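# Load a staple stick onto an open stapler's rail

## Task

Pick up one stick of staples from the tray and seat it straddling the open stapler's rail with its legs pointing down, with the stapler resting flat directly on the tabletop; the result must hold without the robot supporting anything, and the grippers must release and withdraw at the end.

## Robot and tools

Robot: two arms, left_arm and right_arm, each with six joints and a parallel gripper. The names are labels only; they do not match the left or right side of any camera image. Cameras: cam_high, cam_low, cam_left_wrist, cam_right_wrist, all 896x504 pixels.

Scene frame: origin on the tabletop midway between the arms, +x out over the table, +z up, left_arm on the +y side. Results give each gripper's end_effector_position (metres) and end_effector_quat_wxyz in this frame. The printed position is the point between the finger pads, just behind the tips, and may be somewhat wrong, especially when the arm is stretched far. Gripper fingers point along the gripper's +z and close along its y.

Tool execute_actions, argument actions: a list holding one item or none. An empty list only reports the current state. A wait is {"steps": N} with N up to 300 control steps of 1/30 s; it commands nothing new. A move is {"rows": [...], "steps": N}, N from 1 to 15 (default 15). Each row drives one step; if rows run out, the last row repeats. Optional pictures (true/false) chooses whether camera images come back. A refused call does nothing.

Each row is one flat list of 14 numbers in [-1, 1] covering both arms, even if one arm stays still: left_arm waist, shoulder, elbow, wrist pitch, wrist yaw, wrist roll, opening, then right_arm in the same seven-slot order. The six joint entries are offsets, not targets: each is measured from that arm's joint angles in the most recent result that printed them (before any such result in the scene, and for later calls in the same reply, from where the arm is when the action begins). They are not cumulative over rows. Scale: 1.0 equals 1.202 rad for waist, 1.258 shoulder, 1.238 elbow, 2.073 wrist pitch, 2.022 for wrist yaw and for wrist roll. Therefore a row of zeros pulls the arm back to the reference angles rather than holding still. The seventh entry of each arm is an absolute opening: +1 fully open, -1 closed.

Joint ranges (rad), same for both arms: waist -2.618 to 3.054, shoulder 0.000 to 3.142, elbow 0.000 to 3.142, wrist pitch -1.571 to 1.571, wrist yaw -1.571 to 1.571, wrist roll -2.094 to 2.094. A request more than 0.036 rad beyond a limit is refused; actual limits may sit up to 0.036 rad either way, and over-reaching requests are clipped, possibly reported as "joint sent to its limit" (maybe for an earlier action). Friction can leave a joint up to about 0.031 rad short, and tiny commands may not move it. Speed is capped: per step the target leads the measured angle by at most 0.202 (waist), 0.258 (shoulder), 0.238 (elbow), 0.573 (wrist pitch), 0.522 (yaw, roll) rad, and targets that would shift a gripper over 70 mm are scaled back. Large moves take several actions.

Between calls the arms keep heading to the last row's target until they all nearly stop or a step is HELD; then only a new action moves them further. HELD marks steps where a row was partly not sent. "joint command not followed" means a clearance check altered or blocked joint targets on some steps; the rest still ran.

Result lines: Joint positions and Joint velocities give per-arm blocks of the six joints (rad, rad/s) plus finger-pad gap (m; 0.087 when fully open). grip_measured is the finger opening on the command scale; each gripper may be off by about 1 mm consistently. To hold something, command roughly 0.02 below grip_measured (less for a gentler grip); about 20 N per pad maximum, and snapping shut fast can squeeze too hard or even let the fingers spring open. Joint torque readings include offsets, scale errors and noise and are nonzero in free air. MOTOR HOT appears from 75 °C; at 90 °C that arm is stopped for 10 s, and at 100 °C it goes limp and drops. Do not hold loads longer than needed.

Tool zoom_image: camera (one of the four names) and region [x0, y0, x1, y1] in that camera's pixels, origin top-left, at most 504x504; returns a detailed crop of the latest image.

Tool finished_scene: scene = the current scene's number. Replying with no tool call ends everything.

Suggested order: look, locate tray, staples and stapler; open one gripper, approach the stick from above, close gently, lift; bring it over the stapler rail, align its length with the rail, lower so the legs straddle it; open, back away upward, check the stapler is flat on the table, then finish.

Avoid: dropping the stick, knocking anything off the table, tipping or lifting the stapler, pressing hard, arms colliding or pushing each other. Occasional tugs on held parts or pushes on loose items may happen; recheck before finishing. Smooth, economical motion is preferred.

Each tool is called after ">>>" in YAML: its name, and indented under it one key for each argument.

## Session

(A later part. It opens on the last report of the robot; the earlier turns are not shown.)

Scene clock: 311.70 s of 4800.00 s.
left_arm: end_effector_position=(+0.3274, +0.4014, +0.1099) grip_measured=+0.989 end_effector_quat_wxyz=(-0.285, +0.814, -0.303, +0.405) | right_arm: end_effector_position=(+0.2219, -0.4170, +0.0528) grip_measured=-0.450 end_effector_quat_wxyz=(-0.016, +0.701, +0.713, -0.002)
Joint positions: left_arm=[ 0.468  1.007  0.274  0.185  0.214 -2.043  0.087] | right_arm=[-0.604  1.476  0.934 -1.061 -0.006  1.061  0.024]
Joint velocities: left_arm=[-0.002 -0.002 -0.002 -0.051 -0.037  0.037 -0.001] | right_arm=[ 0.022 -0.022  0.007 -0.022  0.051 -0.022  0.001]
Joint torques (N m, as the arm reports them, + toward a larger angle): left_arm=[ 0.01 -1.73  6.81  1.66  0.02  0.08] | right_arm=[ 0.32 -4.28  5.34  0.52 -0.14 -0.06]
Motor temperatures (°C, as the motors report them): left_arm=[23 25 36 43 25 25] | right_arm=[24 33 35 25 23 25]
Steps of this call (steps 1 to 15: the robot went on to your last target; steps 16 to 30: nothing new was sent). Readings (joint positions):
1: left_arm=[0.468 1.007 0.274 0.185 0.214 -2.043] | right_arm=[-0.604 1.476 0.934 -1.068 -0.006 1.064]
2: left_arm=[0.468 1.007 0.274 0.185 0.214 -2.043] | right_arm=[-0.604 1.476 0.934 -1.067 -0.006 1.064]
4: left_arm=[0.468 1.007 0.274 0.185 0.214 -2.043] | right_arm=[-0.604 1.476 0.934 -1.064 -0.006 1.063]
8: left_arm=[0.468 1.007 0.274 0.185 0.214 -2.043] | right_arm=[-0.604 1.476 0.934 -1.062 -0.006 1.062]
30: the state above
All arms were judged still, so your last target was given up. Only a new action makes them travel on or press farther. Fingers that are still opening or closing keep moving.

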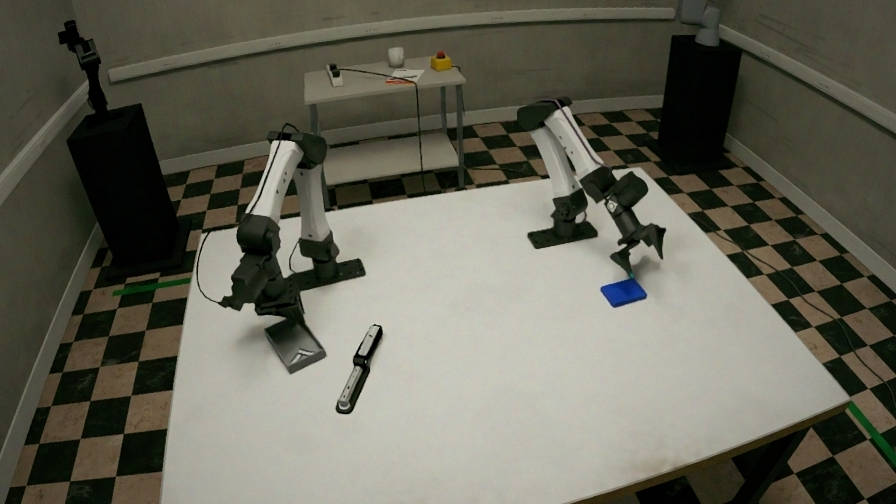

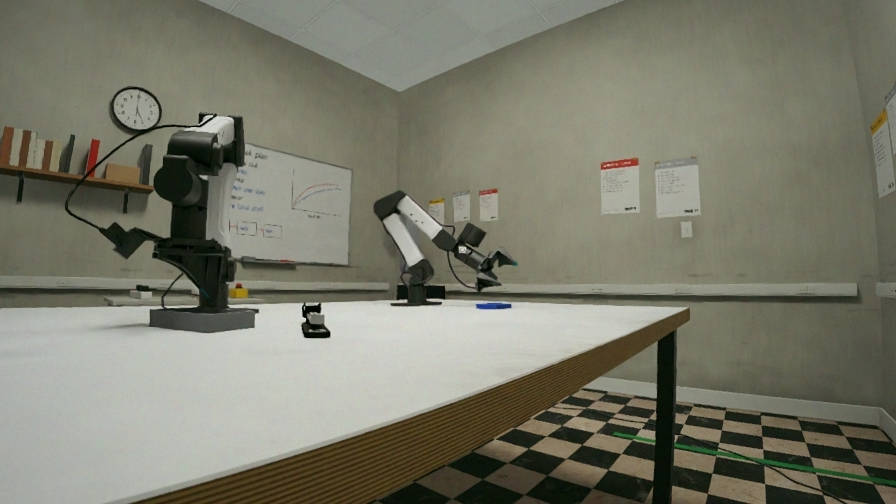

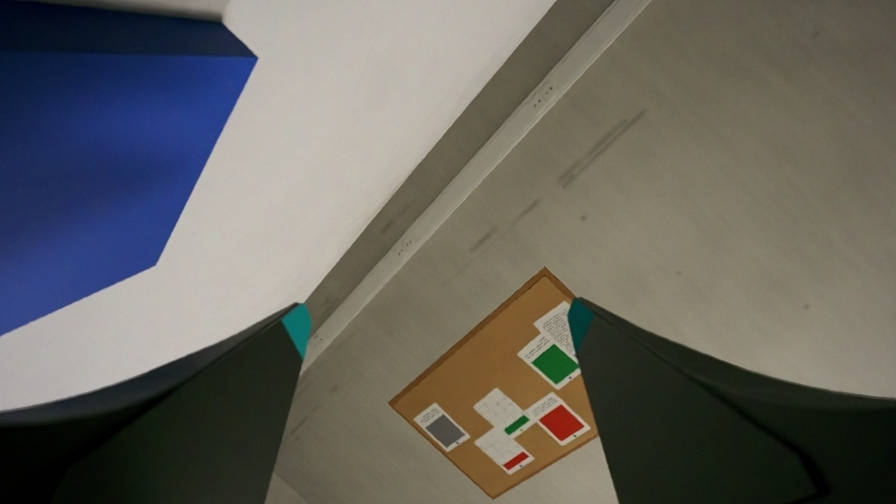

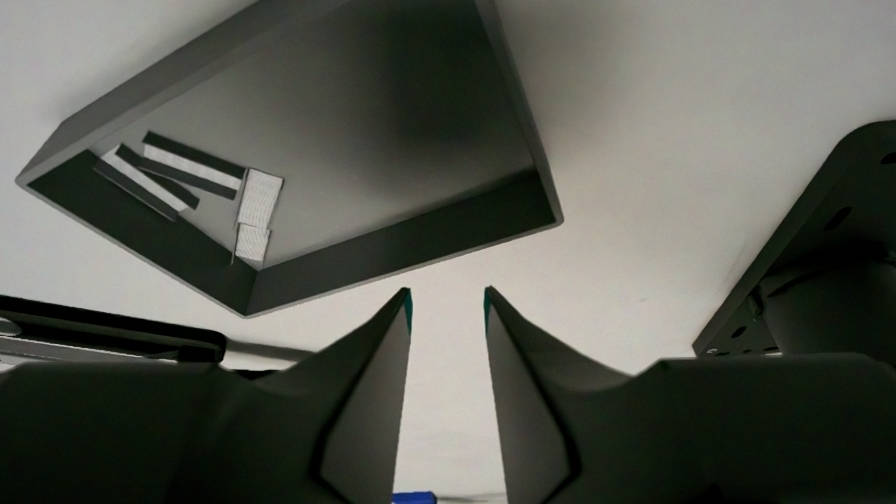

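>>> execute_actions:
  actions:
    - {"rows":[[0,0,0,0,0,0,1,-0.15,-0.03,-0.04,0.0,0,-0.22,-0.45]]}
  pictures: false

>>> execute_actions:
  actions:
    - {"steps":30}

Scene clock: 319.33 s of 4800.00 s.
left_arm: end_effector_position=(+0.3274, +0.4014, +0.1099) grip_measured=+0.989 end_effector_quat_wxyz=(-0.285, +0.814, -0.303, +0.405) | right_arm: end_effector_position=(+0.1840, -0.4491, +0.0503) grip_measured=-0.450 end_effector_quat_wxyz=(-0.020, +0.611, +0.791, +0.002)
Joint positions: left_arm=[ 0.468  1.007  0.274  0.185  0.214 -2.043  0.087] | right_arm=[-0.785  1.462  0.908 -1.058 -0.004  0.64   0.024]
Joint velocities: left_arm=[ 0.007  0.007  0.017  0.007 -0.022 -0.007 -0.001] | right_arm=[-0.002 -0.002  0.012  0.007  0.051 -0.139 -0.   ]
Joint torques (N m, as the arm reports them, + toward a larger angle): left_arm=[ 0.03 -1.59  6.88  1.65 -0.03  0.1 ] | right_arm=[-0.21 -6.4   4.36  0.3  -0.12 -0.05]
Motor temperatures (°C, as the motors report them): left_arm=[23 25 36 43 25 25] | right_arm=[24 32 34 25 23 25]
Steps of this call (steps 1 to 90: nothing new was sent; then 4.13 s passed at rest; steps 91 to 105: all 15 steps of this action). Readings (joint positions):
91: left_arm=[0.468 1.007 0.274 0.185 0.214 -2.043] | right_arm=[-0.626 1.474 0.931 -1.059 -0.014 0.993]
92: left_arm=[0.468 1.007 0.274 0.185 0.214 -2.043] | right_arm=[-0.678 1.470 0.924 -1.058 -0.017 0.918]
94: left_arm=[0.468 1.007 0.274 0.185 0.214 -2.043] | right_arm=[-0.764 1.464 0.914 -1.058 -0.008 0.813]
98: left_arm=[0.468 1.007 0.274 0.185 0.214 -2.043] | right_arm=[-0.785 1.463 0.908 -1.058 -0.004 0.701]
105: the state above

Scene clock: 320.33 s of 4800.00 s.
left_arm: end_effector_position=(+0.3274, +0.4014, +0.1099) grip_measured=+0.989 end_effector_quat_wxyz=(-0.285, +0.814, -0.303, +0.405) | right_arm: end_effector_position=(+0.1834, -0.4493, +0.0503) grip_measured=-0.450 end_effector_quat_wxyz=(-0.020, +0.605, +0.796, +0.003)
Joint positions: left_arm=[ 0.468  1.007  0.274  0.185  0.214 -2.043  0.087] | right_arm=[-0.785  1.462  0.908 -1.058 -0.004  0.624  0.024]
Joint velocities: left_arm=[-0.002 -0.012  0.002 -0.051  0.007 -0.051  0.   ] | right_arm=[-0.002  0.012  0.007 -0.007  0.022  0.051 -0.001]
Joint torques (N m, as the arm reports them, + toward a larger angle): left_arm=[-0.05 -1.65  6.85  1.68 -0.03  0.08] | right_arm=[-0.18 -6.39  4.37  0.3  -0.13 -0.06]
Motor temperatures (°C, as the motors report them): left_arm=[23 25 36 43 25 25] | right_arm=[24 32 34 25 23 25]
Steps of this call (steps 1 to 30: the robot went on to your last target). Readings (joint positions):
1: left_arm=[0.468 1.007 0.274 0.185 0.214 -2.043] | right_arm=[-0.785 1.462 0.908 -1.058 -0.004 0.637]
2: left_arm=[0.468 1.007 0.274 0.185 0.214 -2.043] | right_arm=[-0.785 1.462 0.908 -1.058 -0.004 0.634]
4: left_arm=[0.468 1.007 0.274 0.185 0.214 -2.043] | right_arm=[-0.785 1.462 0.908 -1.058 -0.004 0.631]
8: left_arm=[0.468 1.007 0.274 0.185 0.214 -2.043] | right_arm=[-0.785 1.462 0.908 -1.058 -0.004 0.627]
30: the state above
All arms were judged still, so your last target was given up. Only a new action makes them travel on or press farther. Fingers that are still opening or closing keep moving.

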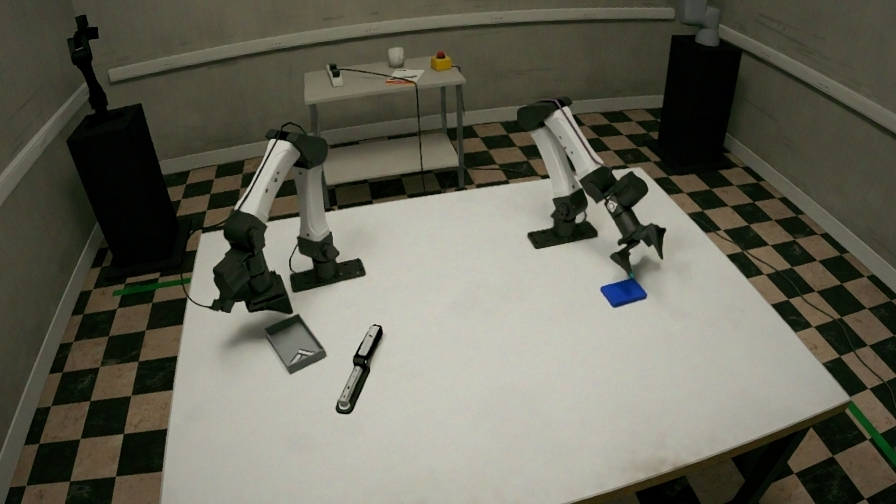

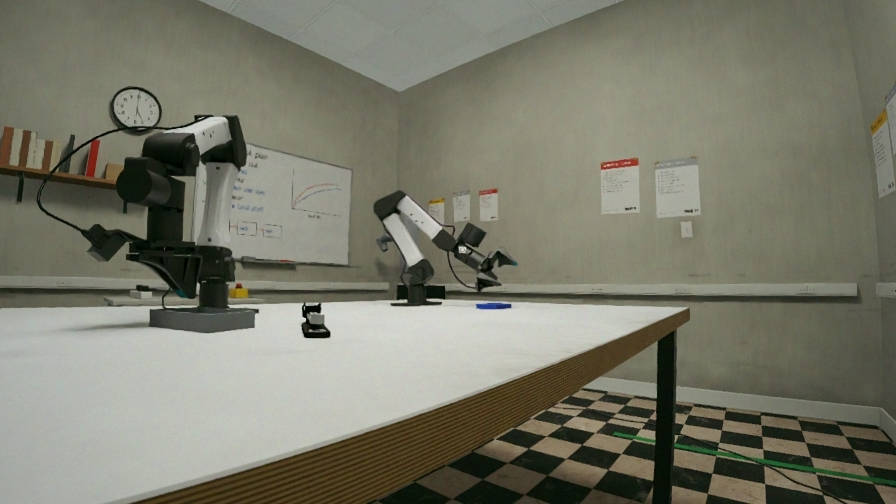

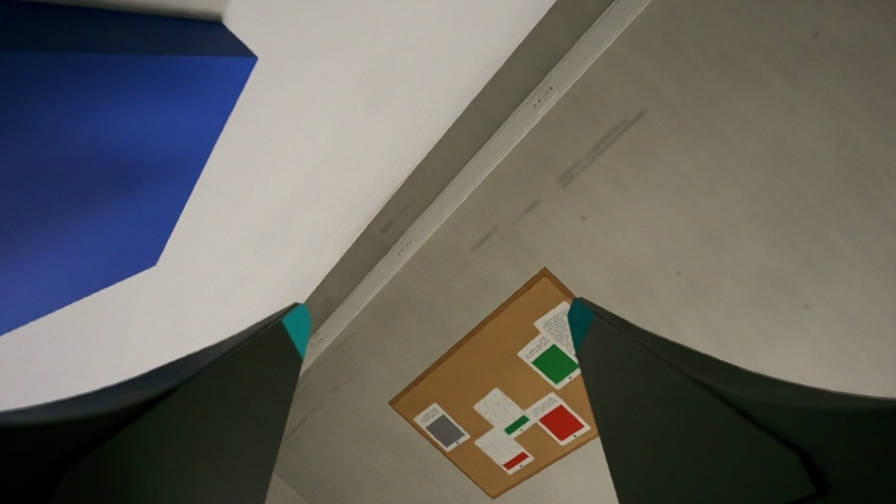

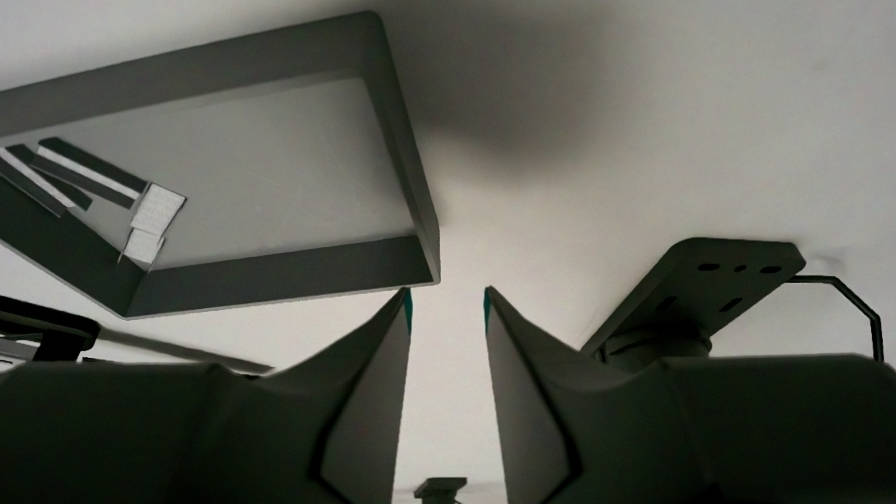

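>>> execute_actions:
  actions:
    - {"rows":[[0,0,0,0,0,0,1,0,0.09,0.12,-0.02,0,0,-0.45]]}
  pictures: false

>>> execute_actions:
  actions:
    - {"steps":30}

Scene clock: 327.80 s of 4800.00 s.
left_arm: end_effector_position=(+0.3274, +0.4014, +0.1099) grip_measured=+0.989 end_effector_quat_wxyz=(-0.285, +0.814, -0.303, +0.405) | right_arm: end_effector_position=(+0.2044, -0.4661, +0.0574) grip_measured=-0.450 end_effector_quat_wxyz=(-0.022, +0.604, +0.796, +0.003)
Joint positions: left_arm=[ 0.468  1.007  0.274  0.185  0.214 -2.043  0.087] | right_arm=[-0.785  1.561  1.03  -1.084 -0.004  0.624  0.024]
Joint velocities: left_arm=[ 0.002 -0.012 -0.002  0.051  0.022 -0.037 -0.   ] | right_arm=[-0.002  0.012  0.007 -0.081 -0.007 -0.007 -0.   ]
Joint torques (N m, as the arm reports them, + toward a larger angle): left_arm=[ 0.02 -1.61  6.84  1.66  0.    0.1 ] | right_arm=[-0.29 -4.41  8.78  0.16 -0.12  0.03]
Motor temperatures (°C, as the motors report them): left_arm=[23 25 36 43 25 25] | right_arm=[24 32 34 25 23 25]
Steps of this call (steps 1 to 90: nothing new was sent; then 3.97 s passed at rest; steps 91 to 105: all 15 steps of this action). Readings (joint positions):
91: left_arm=[0.468 1.007 0.274 0.185 0.214 -2.043] | right_arm=[-0.785 1.476 0.927 -1.076 -0.004 0.624]
92: left_arm=[0.468 1.007 0.274 0.185 0.214 -2.043] | right_arm=[-0.785 1.506 0.963 -1.094 -0.004 0.624]
94: left_arm=[0.468 1.007 0.274 0.185 0.214 -2.043] | right_arm=[-0.785 1.550 1.016 -1.086 -0.004 0.624]
98: left_arm=[0.468 1.007 0.274 0.185 0.214 -2.043] | right_arm=[-0.785 1.561 1.030 -1.084 -0.004 0.624]
105: the state above

Scene clock: 328.80 s of 4800.00 s.
left_arm: end_effector_position=(+0.3274, +0.4014, +0.1099) grip_measured=+0.989 end_effector_quat_wxyz=(-0.285, +0.814, -0.303, +0.405) | right_arm: end_effector_position=(+0.2044, -0.4661, +0.0574) grip_measured=-0.450 end_effector_quat_wxyz=(-0.022, +0.604, +0.796, +0.003)
Joint positions: left_arm=[ 0.468  1.007  0.274  0.185  0.214 -2.043  0.087] | right_arm=[-0.785  1.561  1.03  -1.084 -0.004  0.624  0.024]
Joint velocities: left_arm=[-0.002 -0.002  0.007 -0.051  0.022 -0.007  0.   ] | right_arm=[-0.007  0.002 -0.007  0.007 -0.007  0.095 -0.001]
Joint torques (N m, as the arm reports them, + toward a larger angle): left_arm=[ 0.   -1.58  6.94  1.65 -0.01  0.09] | right_arm=[-0.31 -4.38  8.75  0.16 -0.12  0.02]
Motor temperatures (°C, as the motors report them): left_arm=[23 25 36 43 25 25] | right_arm=[24 32 34 25 23 25]
Steps of this call (steps 1 to 15: the robot went on to your last target; steps 16 to 30: nothing new was sent). Readings (joint positions):
1: left_arm=[0.468 1.007 0.274 0.185 0.214 -2.043] | right_arm=[-0.785 1.561 1.030 -1.084 -0.004 0.624]
2: left_arm=[0.468 1.007 0.274 0.185 0.214 -2.043] | right_arm=[-0.785 1.561 1.030 -1.084 -0.004 0.624]
4: left_arm=[0.468 1.007 0.274 0.185 0.214 -2.043] | right_arm=[-0.785 1.561 1.030 -1.084 -0.004 0.624]
8: left_arm=[0.468 1.007 0.274 0.185 0.214 -2.043] | right_arm=[-0.785 1.561 1.030 -1.084 -0.004 0.624]
30: the state above
All arms were judged still, so your last target was given up. Only a new action makes them travel on or press farther. Fingers that are still opening or closing keep moving.

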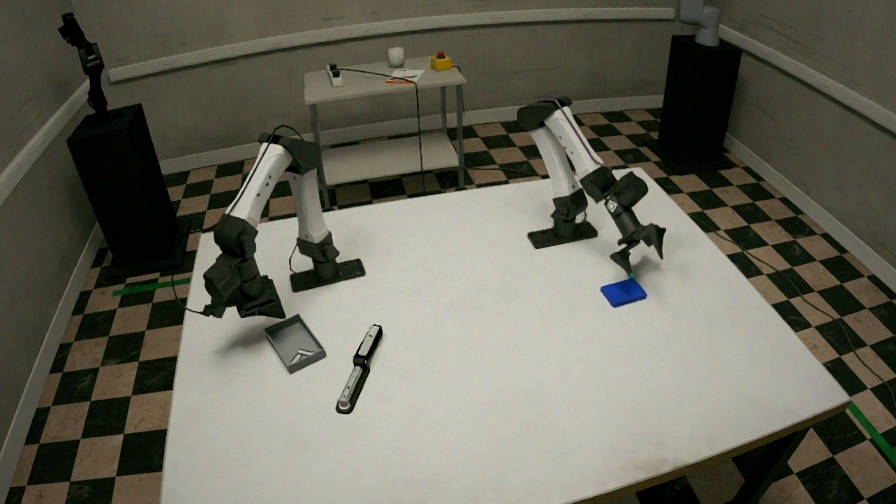

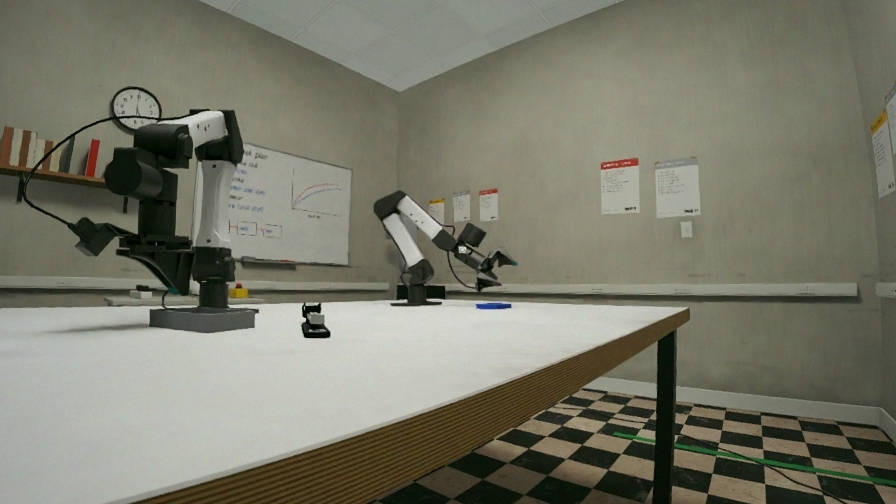

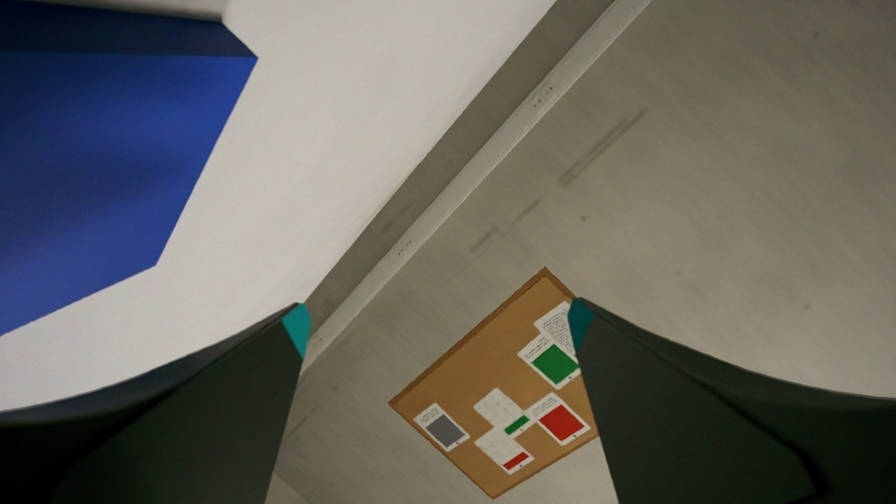

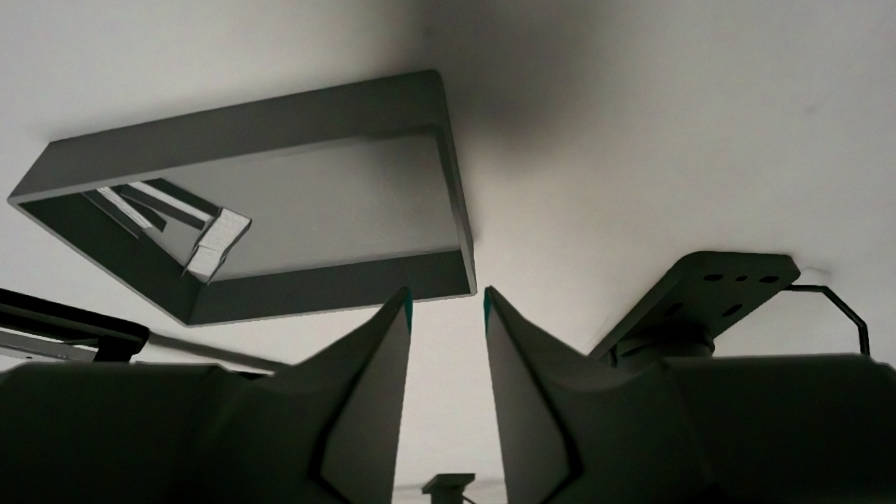

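>>> execute_actions:
  actions:
    - {"rows":[[0,0,0,0,0,0,1,0,0.075,-0.08,0.09,0,0,-0.45]]}
  pictures: false

>>> execute_actions:
  actions:
    - {"steps":20}
  pictures: false

>>> execute_actions:
  actions:
    - {"rows":[[0,0,0,0,0,0,1,0,0,0,0,0,0,-0.7],[0,0,0,0,0,0,1,0,0,0,0,0,0,-0.85],[0,0,0,0,0,0,1,0,0,0,0,0,0,-0.97]]}

Scene clock: 338.23 s of 4800.00 s.
left_arm: end_effector_position=(+0.3274, +0.4014, +0.1099) grip_measured=+0.989 end_effector_quat_wxyz=(-0.285, +0.814, -0.303, +0.405) | right_arm: end_effector_position=(+0.2074, -0.4685, +0.0154) grip_measured=-0.450 end_effector_quat_wxyz=(-0.030, +0.604, +0.796, +0.003)
Joint positions: left_arm=[ 0.468  1.007  0.274  0.185  0.214 -2.043  0.087] | right_arm=[-0.785  1.654  0.944 -0.92  -0.004  0.624  0.024]
Joint velocities: left_arm=[ 0.007 -0.017  0.002  0.007  0.022 -0.095  0.   ] | right_arm=[-0.002 -0.007  0.007 -0.022  0.022  0.037  0.001]
Joint torques (N m, as the arm reports them, + toward a larger angle): left_arm=[-0.05 -1.62  6.91  1.66 -0.01  0.11] | right_arm=[-0.3  -5.77  4.84  0.48 -0.12  0.03]
Motor temperatures (°C, as the motors report them): left_arm=[23 25 36 43 25 25] | right_arm=[24 31 35 24 23 25]
Steps of this call (steps 1 to 90: nothing new was sent; then 5.93 s passed at rest; steps 91 to 105: all 15 steps of this action). Readings (joint positions):
91: left_arm=[0.468 1.007 0.274 0.185 0.214 -2.043] | right_arm=[-0.785 1.567 1.020 -1.063 -0.004 0.624]
92: left_arm=[0.468 1.007 0.274 0.185 0.214 -2.043] | right_arm=[-0.785 1.581 1.003 -1.027 -0.004 0.624]
94: left_arm=[0.468 1.007 0.274 0.185 0.214 -2.043] | right_arm=[-0.785 1.624 0.970 -0.981 -0.004 0.624]
98: left_arm=[0.468 1.007 0.274 0.185 0.214 -2.043] | right_arm=[-0.785 1.654 0.944 -0.949 -0.004 0.624]
105: the state above

Scene clock: 338.90 s of 4800.00 s.
left_arm: end_effector_position=(+0.3274, +0.4014, +0.1099) grip_measured=+0.989 end_effector_quat_wxyz=(-0.285, +0.814, -0.303, +0.405) | right_arm: end_effector_position=(+0.2085, -0.4694, +0.0151) grip_measured=-0.450 end_effector_quat_wxyz=(-0.027, +0.604, +0.796, +0.003)
Joint positions: left_arm=[ 0.468  1.007  0.274  0.185  0.214 -2.043  0.087] | right_arm=[-0.785  1.654  0.944 -0.915 -0.004  0.624  0.024]
Joint velocities: left_arm=[ 0.002  0.007  0.007 -0.066  0.007  0.037  0.002] | right_arm=[-0.012 -0.007  0.002 -0.022 -0.007 -0.007 -0.001]
Joint torques (N m, as the arm reports them, + toward a larger angle): left_arm=[ 0.03 -1.63  6.89  1.63 -0.03  0.1 ] | right_arm=[-0.3  -5.8   4.86  0.49 -0.11  0.02]
Motor temperatures (°C, as the motors report them): left_arm=[23 25 36 43 25 25] | right_arm=[24 31 35 24 23 25]
Steps of this call (steps 1 to 15: the robot went on to your last target; steps 16 to 20: nothing new was sent). Readings (joint positions):
1: left_arm=[0.468 1.007 0.274 0.185 0.214 -2.043] | right_arm=[-0.785 1.654 0.944 -0.919 -0.004 0.624]
2: left_arm=[0.468 1.007 0.274 0.185 0.214 -2.043] | right_arm=[-0.785 1.654 0.944 -0.918 -0.004 0.624]
4: left_arm=[0.468 1.007 0.274 0.185 0.214 -2.043] | right_arm=[-0.785 1.654 0.944 -0.917 -0.004 0.624]
8: left_arm=[0.468 1.007 0.274 0.185 0.214 -2.043] | right_arm=[-0.785 1.654 0.944 -0.915 -0.004 0.624]
20: the state above
All arms were judged still, so your last target was given up. Only a new action makes them travel on or press farther. Fingers that are still opening or closing keep moving.

Scene clock: 339.40 s of 4800.00 s.
left_arm: end_effector_position=(+0.3274, +0.4014, +0.1099) grip_measured=+0.989 end_effector_quat_wxyz=(-0.285, +0.814, -0.303, +0.405) | right_arm: end_effector_position=(+0.2092, -0.4687, +0.0152) grip_measured=-0.957 end_effector_quat_wxyz=(-0.027, +0.604, +0.796, +0.006)
Joint positions: left_arm=[ 0.468  1.007  0.274  0.185  0.214 -2.043  0.087] | right_arm=[-0.785  1.654  0.944 -0.914 -0.01   0.624  0.002]
Joint velocities: left_arm=[-0.012  0.022 -0.022  0.007 -0.007 -0.037 -0.   ] | right_arm=[-0.012  0.007  0.002 -0.007 -0.037 -0.022 -0.002]
Joint torques (N m, as the arm reports them, + toward a larger angle): left_arm=[-0.05 -1.66  6.87  1.64 -0.01  0.1 ] | right_arm=[-0.28 -5.93  6.01  0.31 -0.07  0.03]
Motor temperatures (°C, as the motors report them): left_arm=[23 25 36 43 25 25] | right_arm=[24 31 35 24 23 25]
Steps of this call (steps 1 to 15: all 15 steps of this action). Readings (joint positions):
1: left_arm=[0.468 1.007 0.274 0.185 0.214 -2.043] | right_arm=[-0.785 1.654 0.944 -0.915 -0.003 0.624]
2: left_arm=[0.468 1.007 0.274 0.185 0.214 -2.043] | right_arm=[-0.785 1.654 0.944 -0.915 -0.003 0.624]
4: left_arm=[0.468 1.007 0.274 0.185 0.214 -2.043] | right_arm=[-0.785 1.654 0.944 -0.916 -0.004 0.623]
8: left_arm=[0.468 1.007 0.274 0.185 0.214 -2.043] | right_arm=[-0.785 1.654 0.944 -0.914 -0.009 0.624]
15: the state above

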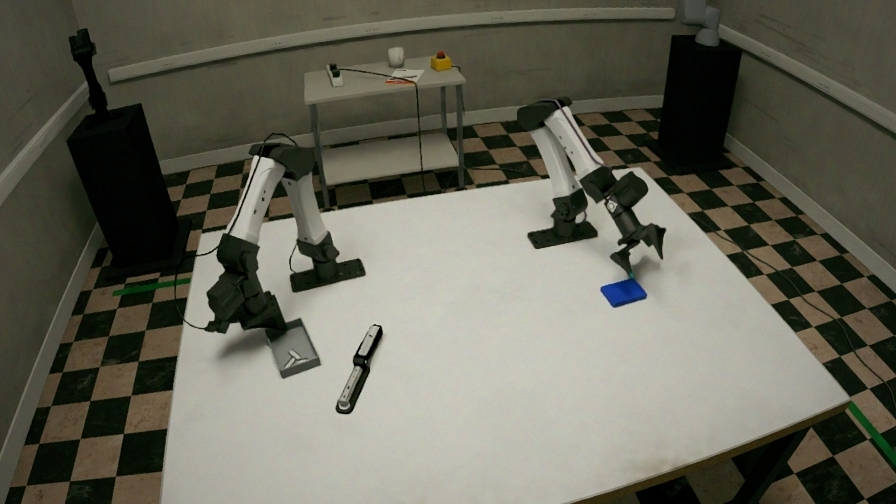

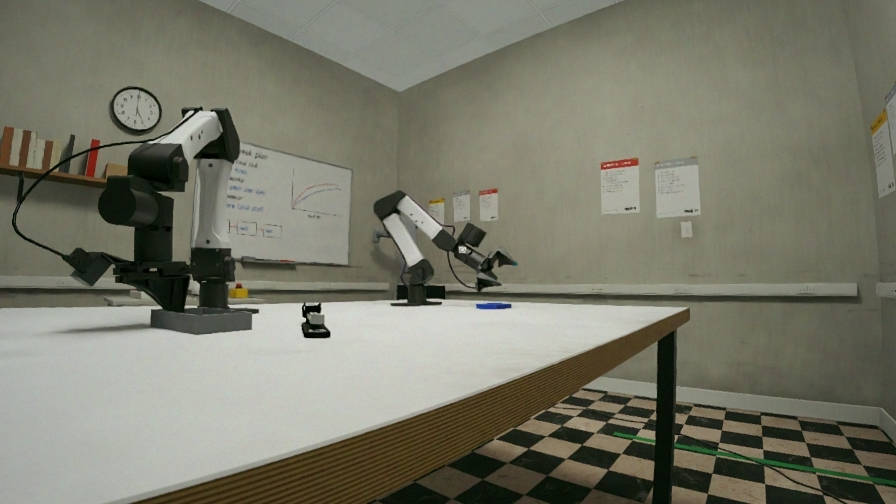

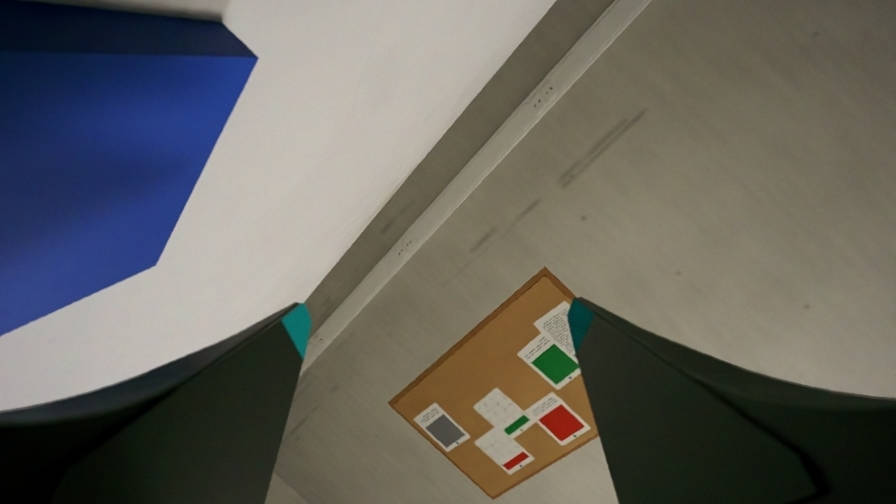

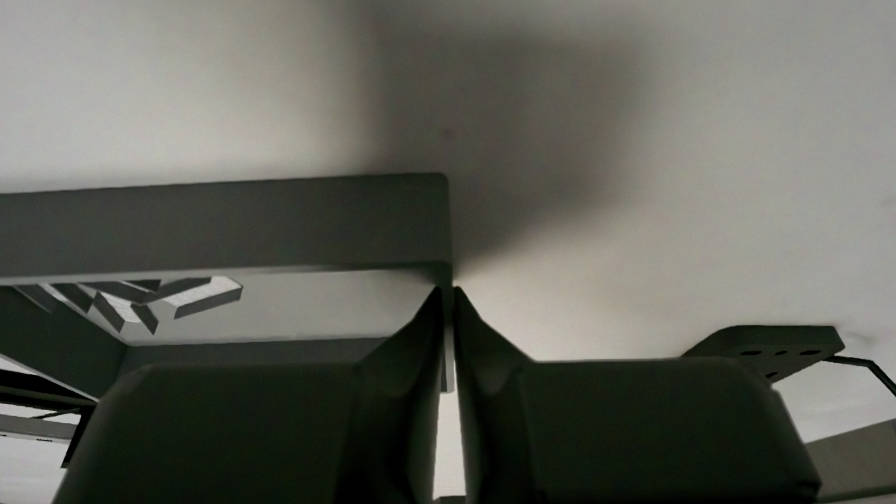

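>>> execute_actions:
  actions:
    - {"rows":[[0,0,0,0,0,0,1,0.1,-0.05,0.25,-0.17,0,0,-1]]}
  pictures: false

>>> execute_actions:
  actions:
    - {"rows":[[0,0,0,0,0,0,1,0,0.2,0.2,0,0,-1,-1]]}
  pictures: false

>>> execute_actions:
  actions:
    - {"steps":60}

Scene clock: 352.43 s of 4800.00 s.
left_arm: end_effector_position=(+0.3274, +0.4014, +0.1099) grip_measured=+0.989 end_effector_quat_wxyz=(-0.285, +0.814, -0.303, +0.405) | right_arm: end_effector_position=(+0.2383, -0.4557, +0.1013) grip_measured=-0.961 end_effector_quat_wxyz=(-0.007, +0.555, +0.832, +0.003)
Joint positions: left_arm=[ 0.468  1.007  0.274  0.185  0.214 -2.043  0.087] | right_arm=[-0.664  1.593  1.244 -1.237 -0.006  0.625  0.002]
Joint velocities: left_arm=[-0.002  0.007  0.012  0.022  0.007  0.022 -0.001] | right_arm=[-0.017 -0.002 -0.002 -0.168  0.037  0.022 -0.001]
Joint torques (N m, as the arm reports them, + toward a larger angle): left_arm=[-0.07 -1.64  6.81  1.65 -0.03  0.1 ] | right_arm=[-0.44 -6.14  7.47  0.25 -0.17  0.01]
Motor temperatures (°C, as the motors report them): left_arm=[23 25 36 43 25 25] | right_arm=[24 31 35 24 23 25]
Steps of this call (steps 1 to 15: the robot went on to your last target; steps 16 to 90: nothing new was sent; then 9.53 s passed at rest; steps 91 to 105: all 15 steps of this action). Readings (joint positions):
91: left_arm=[0.468 1.007 0.274 0.185 0.214 -2.043] | right_arm=[-0.775 1.654 0.972 -0.959 -0.006 0.625]
92: left_arm=[0.468 1.007 0.274 0.185 0.214 -2.043] | right_arm=[-0.749 1.654 1.024 -1.030 -0.003 0.625]
94: left_arm=[0.468 1.007 0.274 0.185 0.214 -2.043] | right_arm=[-0.694 1.640 1.146 -1.114 -0.003 0.625]
98: left_arm=[0.468 1.007 0.274 0.185 0.214 -2.043] | right_arm=[-0.664 1.595 1.244 -1.162 -0.007 0.625]
105: the state above

Scene clock: 352.93 s of 4800.00 s.
left_arm: end_effector_position=(+0.3274, +0.4014, +0.1099) grip_measured=+0.989 end_effector_quat_wxyz=(-0.285, +0.814, -0.303, +0.405) | right_arm: end_effector_position=(+0.2650, -0.5377, +0.0803) grip_measured=-0.961 end_effector_quat_wxyz=(-0.015, -0.140, +0.990, +0.015)
Joint positions: left_arm=[ 0.468  1.007  0.274  0.185  0.214 -2.043  0.087] | right_arm=[-0.664  1.855  1.462 -1.22  -0.003 -0.834  0.002]
Joint velocities: left_arm=[ 0.007  0.007 -0.037  0.051 -0.022  0.037  0.   ] | right_arm=[ 0.002 -0.007  0.002 -0.037 -0.037 -2.85  -0.   ]
Joint torques (N m, as the arm reports them, + toward a larger angle): left_arm=[ 0.11 -1.61  6.85  1.65 -0.02  0.1 ] | right_arm=[-0.24 -8.96  9.21  0.14 -0.23  0.03]
Motor temperatures (°C, as the motors report them): left_arm=[23 25 36 43 25 25] | right_arm=[24 31 35 24 23 25]
Steps of this call (steps 1 to 15: all 15 steps of this action). Readings (joint positions):
1: left_arm=[0.468 1.007 0.274 0.185 0.214 -2.043] | right_arm=[-0.664 1.626 1.283 -1.270 -0.004 0.549]
2: left_arm=[0.468 1.007 0.274 0.185 0.214 -2.043] | right_arm=[-0.664 1.690 1.357 -1.296 -0.004 0.448]
4: left_arm=[0.468 1.007 0.274 0.185 0.214 -2.043] | right_arm=[-0.664 1.796 1.448 -1.248 -0.004 0.251]
8: left_arm=[0.468 1.007 0.274 0.185 0.214 -2.043] | right_arm=[-0.664 1.855 1.462 -1.219 -0.003 -0.143]
15: the state above

Scene clock: 354.93 s of 4800.00 s.
left_arm: end_effector_position=(+0.3274, +0.4014, +0.1099) grip_measured=+0.989 end_effector_quat_wxyz=(-0.285, +0.814, -0.303, +0.405) | right_arm: end_effector_position=(+0.2771, -0.5570, +0.0794) grip_measured=-0.961 end_effector_quat_wxyz=(-0.010, -0.406, +0.914, +0.018)
Joint positions: left_arm=[ 0.468  1.007  0.274  0.185  0.214 -2.043  0.087] | right_arm=[-0.664  1.855  1.462 -1.22  -0.004 -1.39   0.002]
Joint velocities: left_arm=[-0.002  0.007 -0.012 -0.095  0.051 -0.022 -0.   ] | right_arm=[-0.002  0.007  0.012  0.051  0.022 -0.037 -0.001]
Joint torques (N m, as the arm reports them, + toward a larger angle): left_arm=[ 0.05 -1.63  6.81  1.64 -0.01  0.1 ] | right_arm=[-0.3  -8.9   9.11  0.09 -0.25 -0.07]
Motor temperatures (°C, as the motors report them): left_arm=[23 25 36 43 25 25] | right_arm=[24 31 35 24 23 25]
Steps of this call (steps 1 to 45: the robot went on to your last target; steps 46 to 60: nothing new was sent). Readings (joint positions):
1: left_arm=[0.468 1.007 0.274 0.185 0.214 -2.043] | right_arm=[-0.664 1.855 1.462 -1.220 -0.004 -0.933]
2: left_arm=[0.468 1.007 0.274 0.185 0.214 -2.043] | right_arm=[-0.664 1.855 1.462 -1.220 -0.004 -1.023]
4: left_arm=[0.468 1.007 0.274 0.185 0.214 -2.043] | right_arm=[-0.664 1.855 1.462 -1.220 -0.004 -1.156]
8: left_arm=[0.468 1.007 0.274 0.185 0.214 -2.043] | right_arm=[-0.664 1.855 1.462 -1.220 -0.004 -1.295]
60: the state above
All arms were judged still, so your last target was given up. Only a new action makes them travel on or press farther. Fingers that are still opening or closing keep moving.

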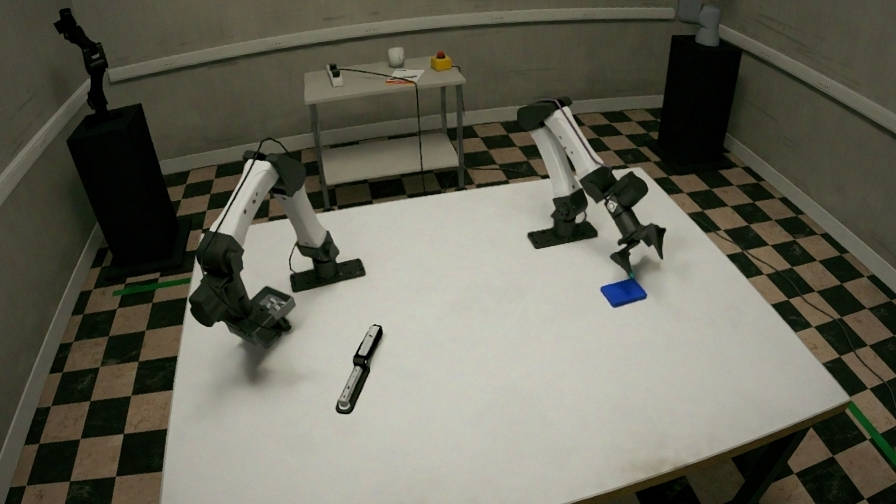

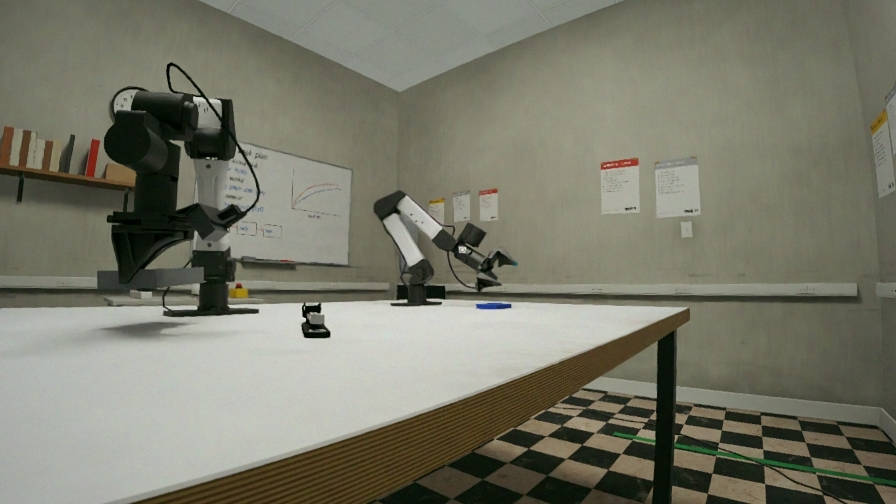

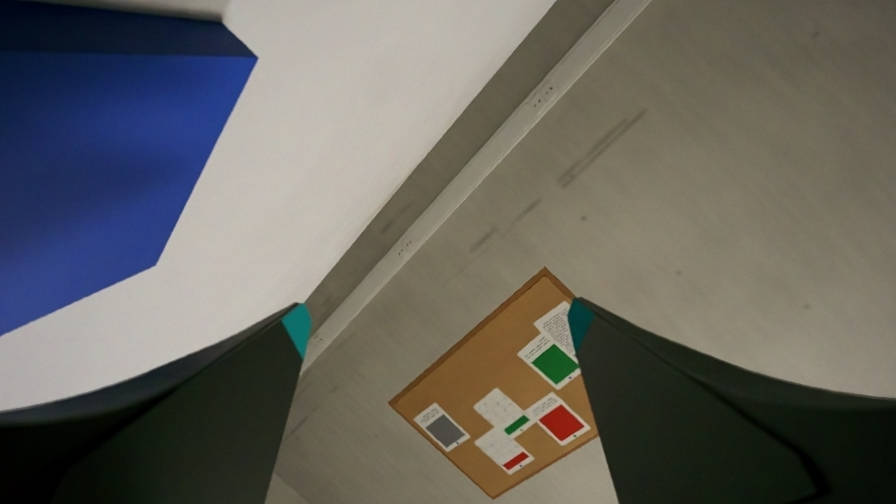

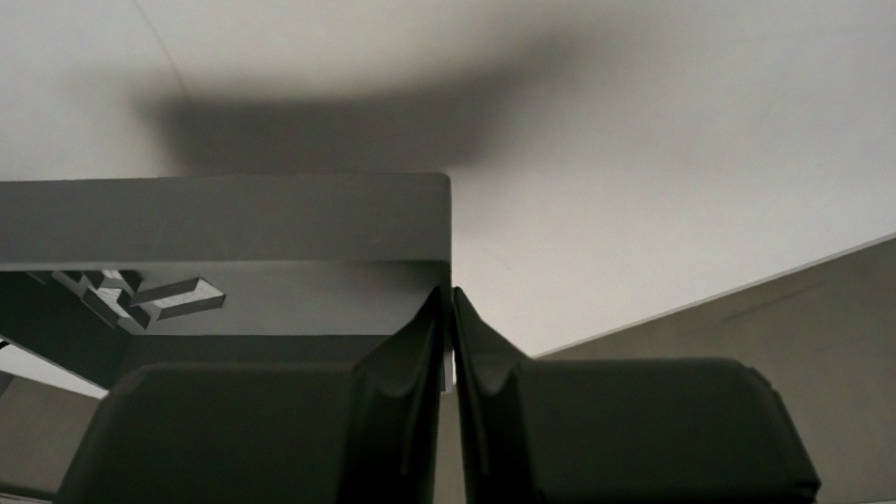

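>>> execute_actions:
  actions:
    - {"rows":[[0,0,0,0,0,0,1,0.25,0,0,0,0,-0.08,-1]]}
  pictures: false

>>> execute_actions:
  actions:
    - {"rows":[[0,0,0,0,0,0,1,0,0.08,0,1,0,0,-1]]}
  pictures: false

>>> execute_actions:
  actions:
    - {"steps":90}

Scene clock: 361.93 s of 4800.00 s.
left_arm: end_effector_position=(+0.3274, +0.4014, +0.1099) grip_measured=+0.989 end_effector_quat_wxyz=(-0.285, +0.814, -0.303, +0.405) | right_arm: end_effector_position=(+0.3350, -0.4720, +0.0787) grip_measured=-0.961 end_effector_quat_wxyz=(-0.006, -0.601, +0.799, +0.017)
Joint positions: left_arm=[ 0.468  1.007  0.274  0.185  0.214 -2.043  0.087] | right_arm=[-0.359  1.855  1.462 -1.212 -0.012 -1.538  0.002]
Joint velocities: left_arm=[ 0.012 -0.012  0.007  0.022 -0.066 -0.051 -0.001] | right_arm=[-0.022 -0.012 -0.017 -0.066  0.022 -0.037 -0.001]
Joint torques (N m, as the arm reports them, + toward a larger angle): left_arm=[-0.1  -1.6   6.88  1.65 -0.03  0.09] | right_arm=[-0.58 -8.1   6.55  0.2  -0.17 -0.06]
Motor temperatures (°C, as the motors report them): left_arm=[23 25 36 44 25 25] | right_arm=[24 32 35 24 23 25]
Steps of this call (steps 1 to 90: nothing new was sent; then 3.50 s passed at rest; steps 91 to 105: all 15 steps of this action). Readings (joint positions):
91: left_arm=[0.468 1.007 0.274 0.185 0.214 -2.043] | right_arm=[-0.645 1.855 1.462 -1.220 0.004 -1.412]
92: left_arm=[0.468 1.007 0.274 0.185 0.214 -2.043] | right_arm=[-0.604 1.855 1.462 -1.219 0.013 -1.438]
94: left_arm=[0.468 1.007 0.274 0.185 0.214 -2.043] | right_arm=[-0.478 1.855 1.462 -1.215 0.012 -1.477]
98: left_arm=[0.468 1.007 0.274 0.185 0.214 -2.043] | right_arm=[-0.330 1.855 1.462 -1.212 -0.015 -1.517]
105: the state above

Scene clock: 362.43 s of 4800.00 s.
left_arm: end_effector_position=(+0.3274, +0.4014, +0.1099) grip_measured=+0.989 end_effector_quat_wxyz=(-0.285, +0.814, -0.303, +0.405) | right_arm: end_effector_position=(+0.5450, -0.5269, +0.1347) grip_measured=-0.960 end_effector_quat_wxyz=(+0.263, -0.547, +0.725, -0.325)
Joint positions: left_arm=[ 0.468  1.007  0.274  0.185  0.214 -2.043  0.087] | right_arm=[-0.359  1.947  1.462 -0.223 -0.003 -1.538  0.002]
Joint velocities: left_arm=[-0.002 -0.007 -0.007  0.037 -0.007 -0.022 -0.001] | right_arm=[ 0.002  0.017  0.012  2.132 -0.037 -0.081  0.   ]
Joint torques (N m, as the arm reports them, + toward a larger angle): left_arm=[-0.08 -1.55  6.87  1.65 -0.01  0.11] | right_arm=[-0.28 -9.49  7.92  2.17 -0.21  0.09]
Motor temperatures (°C, as the motors report them): left_arm=[23 25 36 44 25 25] | right_arm=[24 32 35 25 23 25]
Steps of this call (steps 1 to 15: all 15 steps of this action). Readings (joint positions):
1: left_arm=[0.468 1.007 0.274 0.185 0.214 -2.043] | right_arm=[-0.359 1.859 1.462 -1.186 -0.012 -1.538]
2: left_arm=[0.468 1.007 0.274 0.185 0.214 -2.043] | right_arm=[-0.359 1.868 1.462 -1.126 -0.012 -1.538]
4: left_arm=[0.468 1.007 0.274 0.185 0.214 -2.043] | right_arm=[-0.359 1.897 1.462 -0.983 -0.012 -1.538]
8: left_arm=[0.468 1.007 0.274 0.185 0.214 -2.043] | right_arm=[-0.359 1.943 1.462 -0.696 -0.011 -1.538]
15: the state above

Scene clock: 365.43 s of 4800.00 s.
left_arm: end_effector_position=(+0.3274, +0.4014, +0.1099) grip_measured=+0.989 end_effector_quat_wxyz=(-0.285, +0.814, -0.303, +0.405) | right_arm: end_effector_position=(+0.5911, -0.5383, +0.3783) grip_measured=-0.960 end_effector_quat_wxyz=(-0.512, +0.350, -0.462, +0.634)
Joint positions: left_arm=[ 0.468  1.007  0.274  0.185  0.214 -2.043  0.087] | right_arm=[-0.359  1.947  1.462  0.818 -0.005 -1.538  0.002]
Joint velocities: left_arm=[-0.002 -0.007 -0.007  0.051 -0.037 -0.022  0.   ] | right_arm=[ 0.007  0.012  0.002 -0.051 -0.007 -0.066 -0.   ]
Joint torques (N m, as the arm reports them, + toward a larger angle): left_arm=[ 0.1  -1.68  6.89  1.64  0.01  0.07] | right_arm=[-0.3  -9.4   8.02  2.53 -0.21  0.1 ]
Motor temperatures (°C, as the motors report them): left_arm=[23 25 36 44 25 25] | right_arm=[24 33 36 26 23 25]
Steps of this call (steps 1 to 45: the robot went on to your last target; steps 46 to 90: nothing new was sent). Readings (joint positions):
1: left_arm=[0.468 1.007 0.274 0.185 0.214 -2.043] | right_arm=[-0.359 1.947 1.462 -0.154 -0.004 -1.538]
2: left_arm=[0.468 1.007 0.274 0.185 0.214 -2.043] | right_arm=[-0.359 1.947 1.462 -0.084 -0.004 -1.538]
4: left_arm=[0.468 1.007 0.274 0.185 0.214 -2.043] | right_arm=[-0.359 1.947 1.462 0.056 -0.005 -1.538]
8: left_arm=[0.468 1.007 0.274 0.185 0.214 -2.043] | right_arm=[-0.359 1.947 1.462 0.334 -0.005 -1.538]
90: the state above
All arms were judged still, so your last target was given up. Only a new action makes them travel on or press farther. Fingers that are still opening or closing keep moving.

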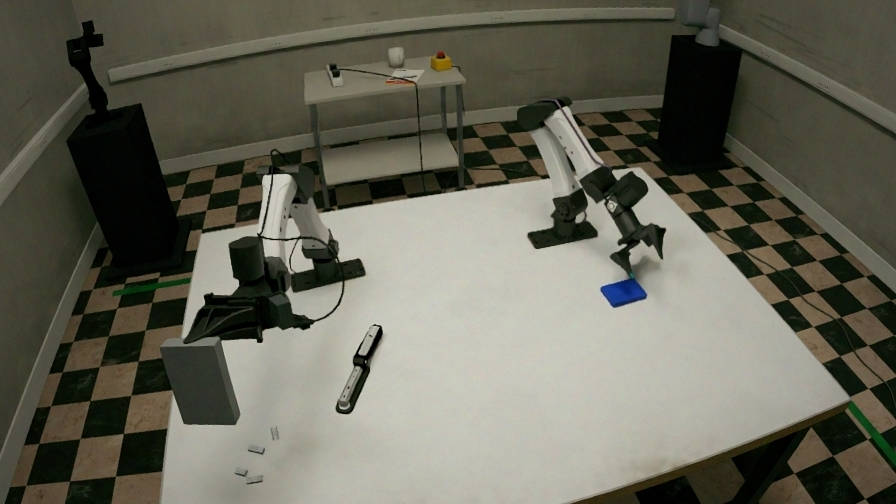

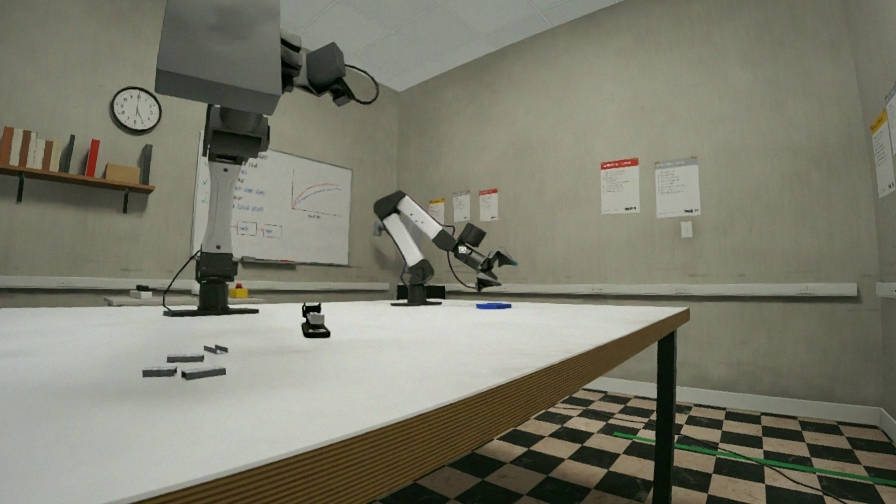

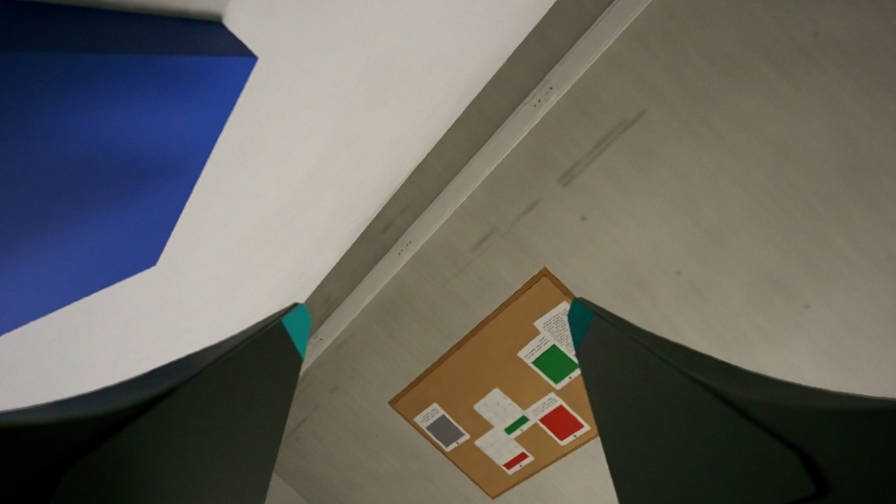

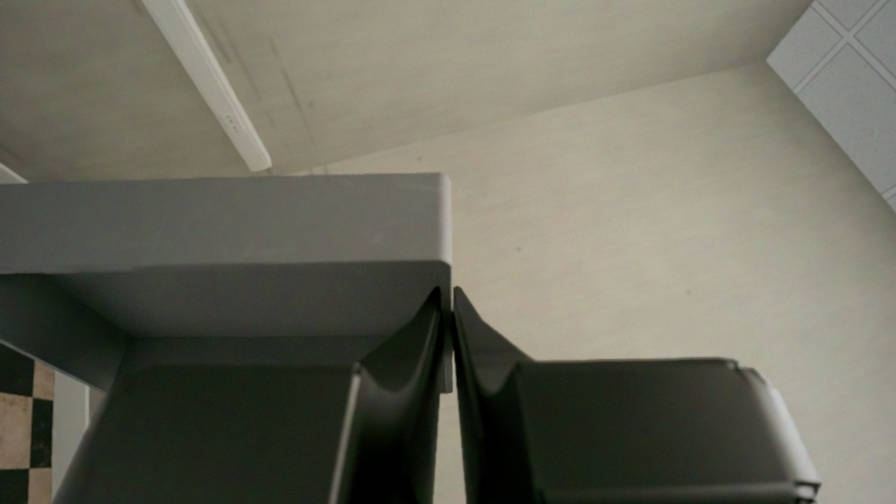

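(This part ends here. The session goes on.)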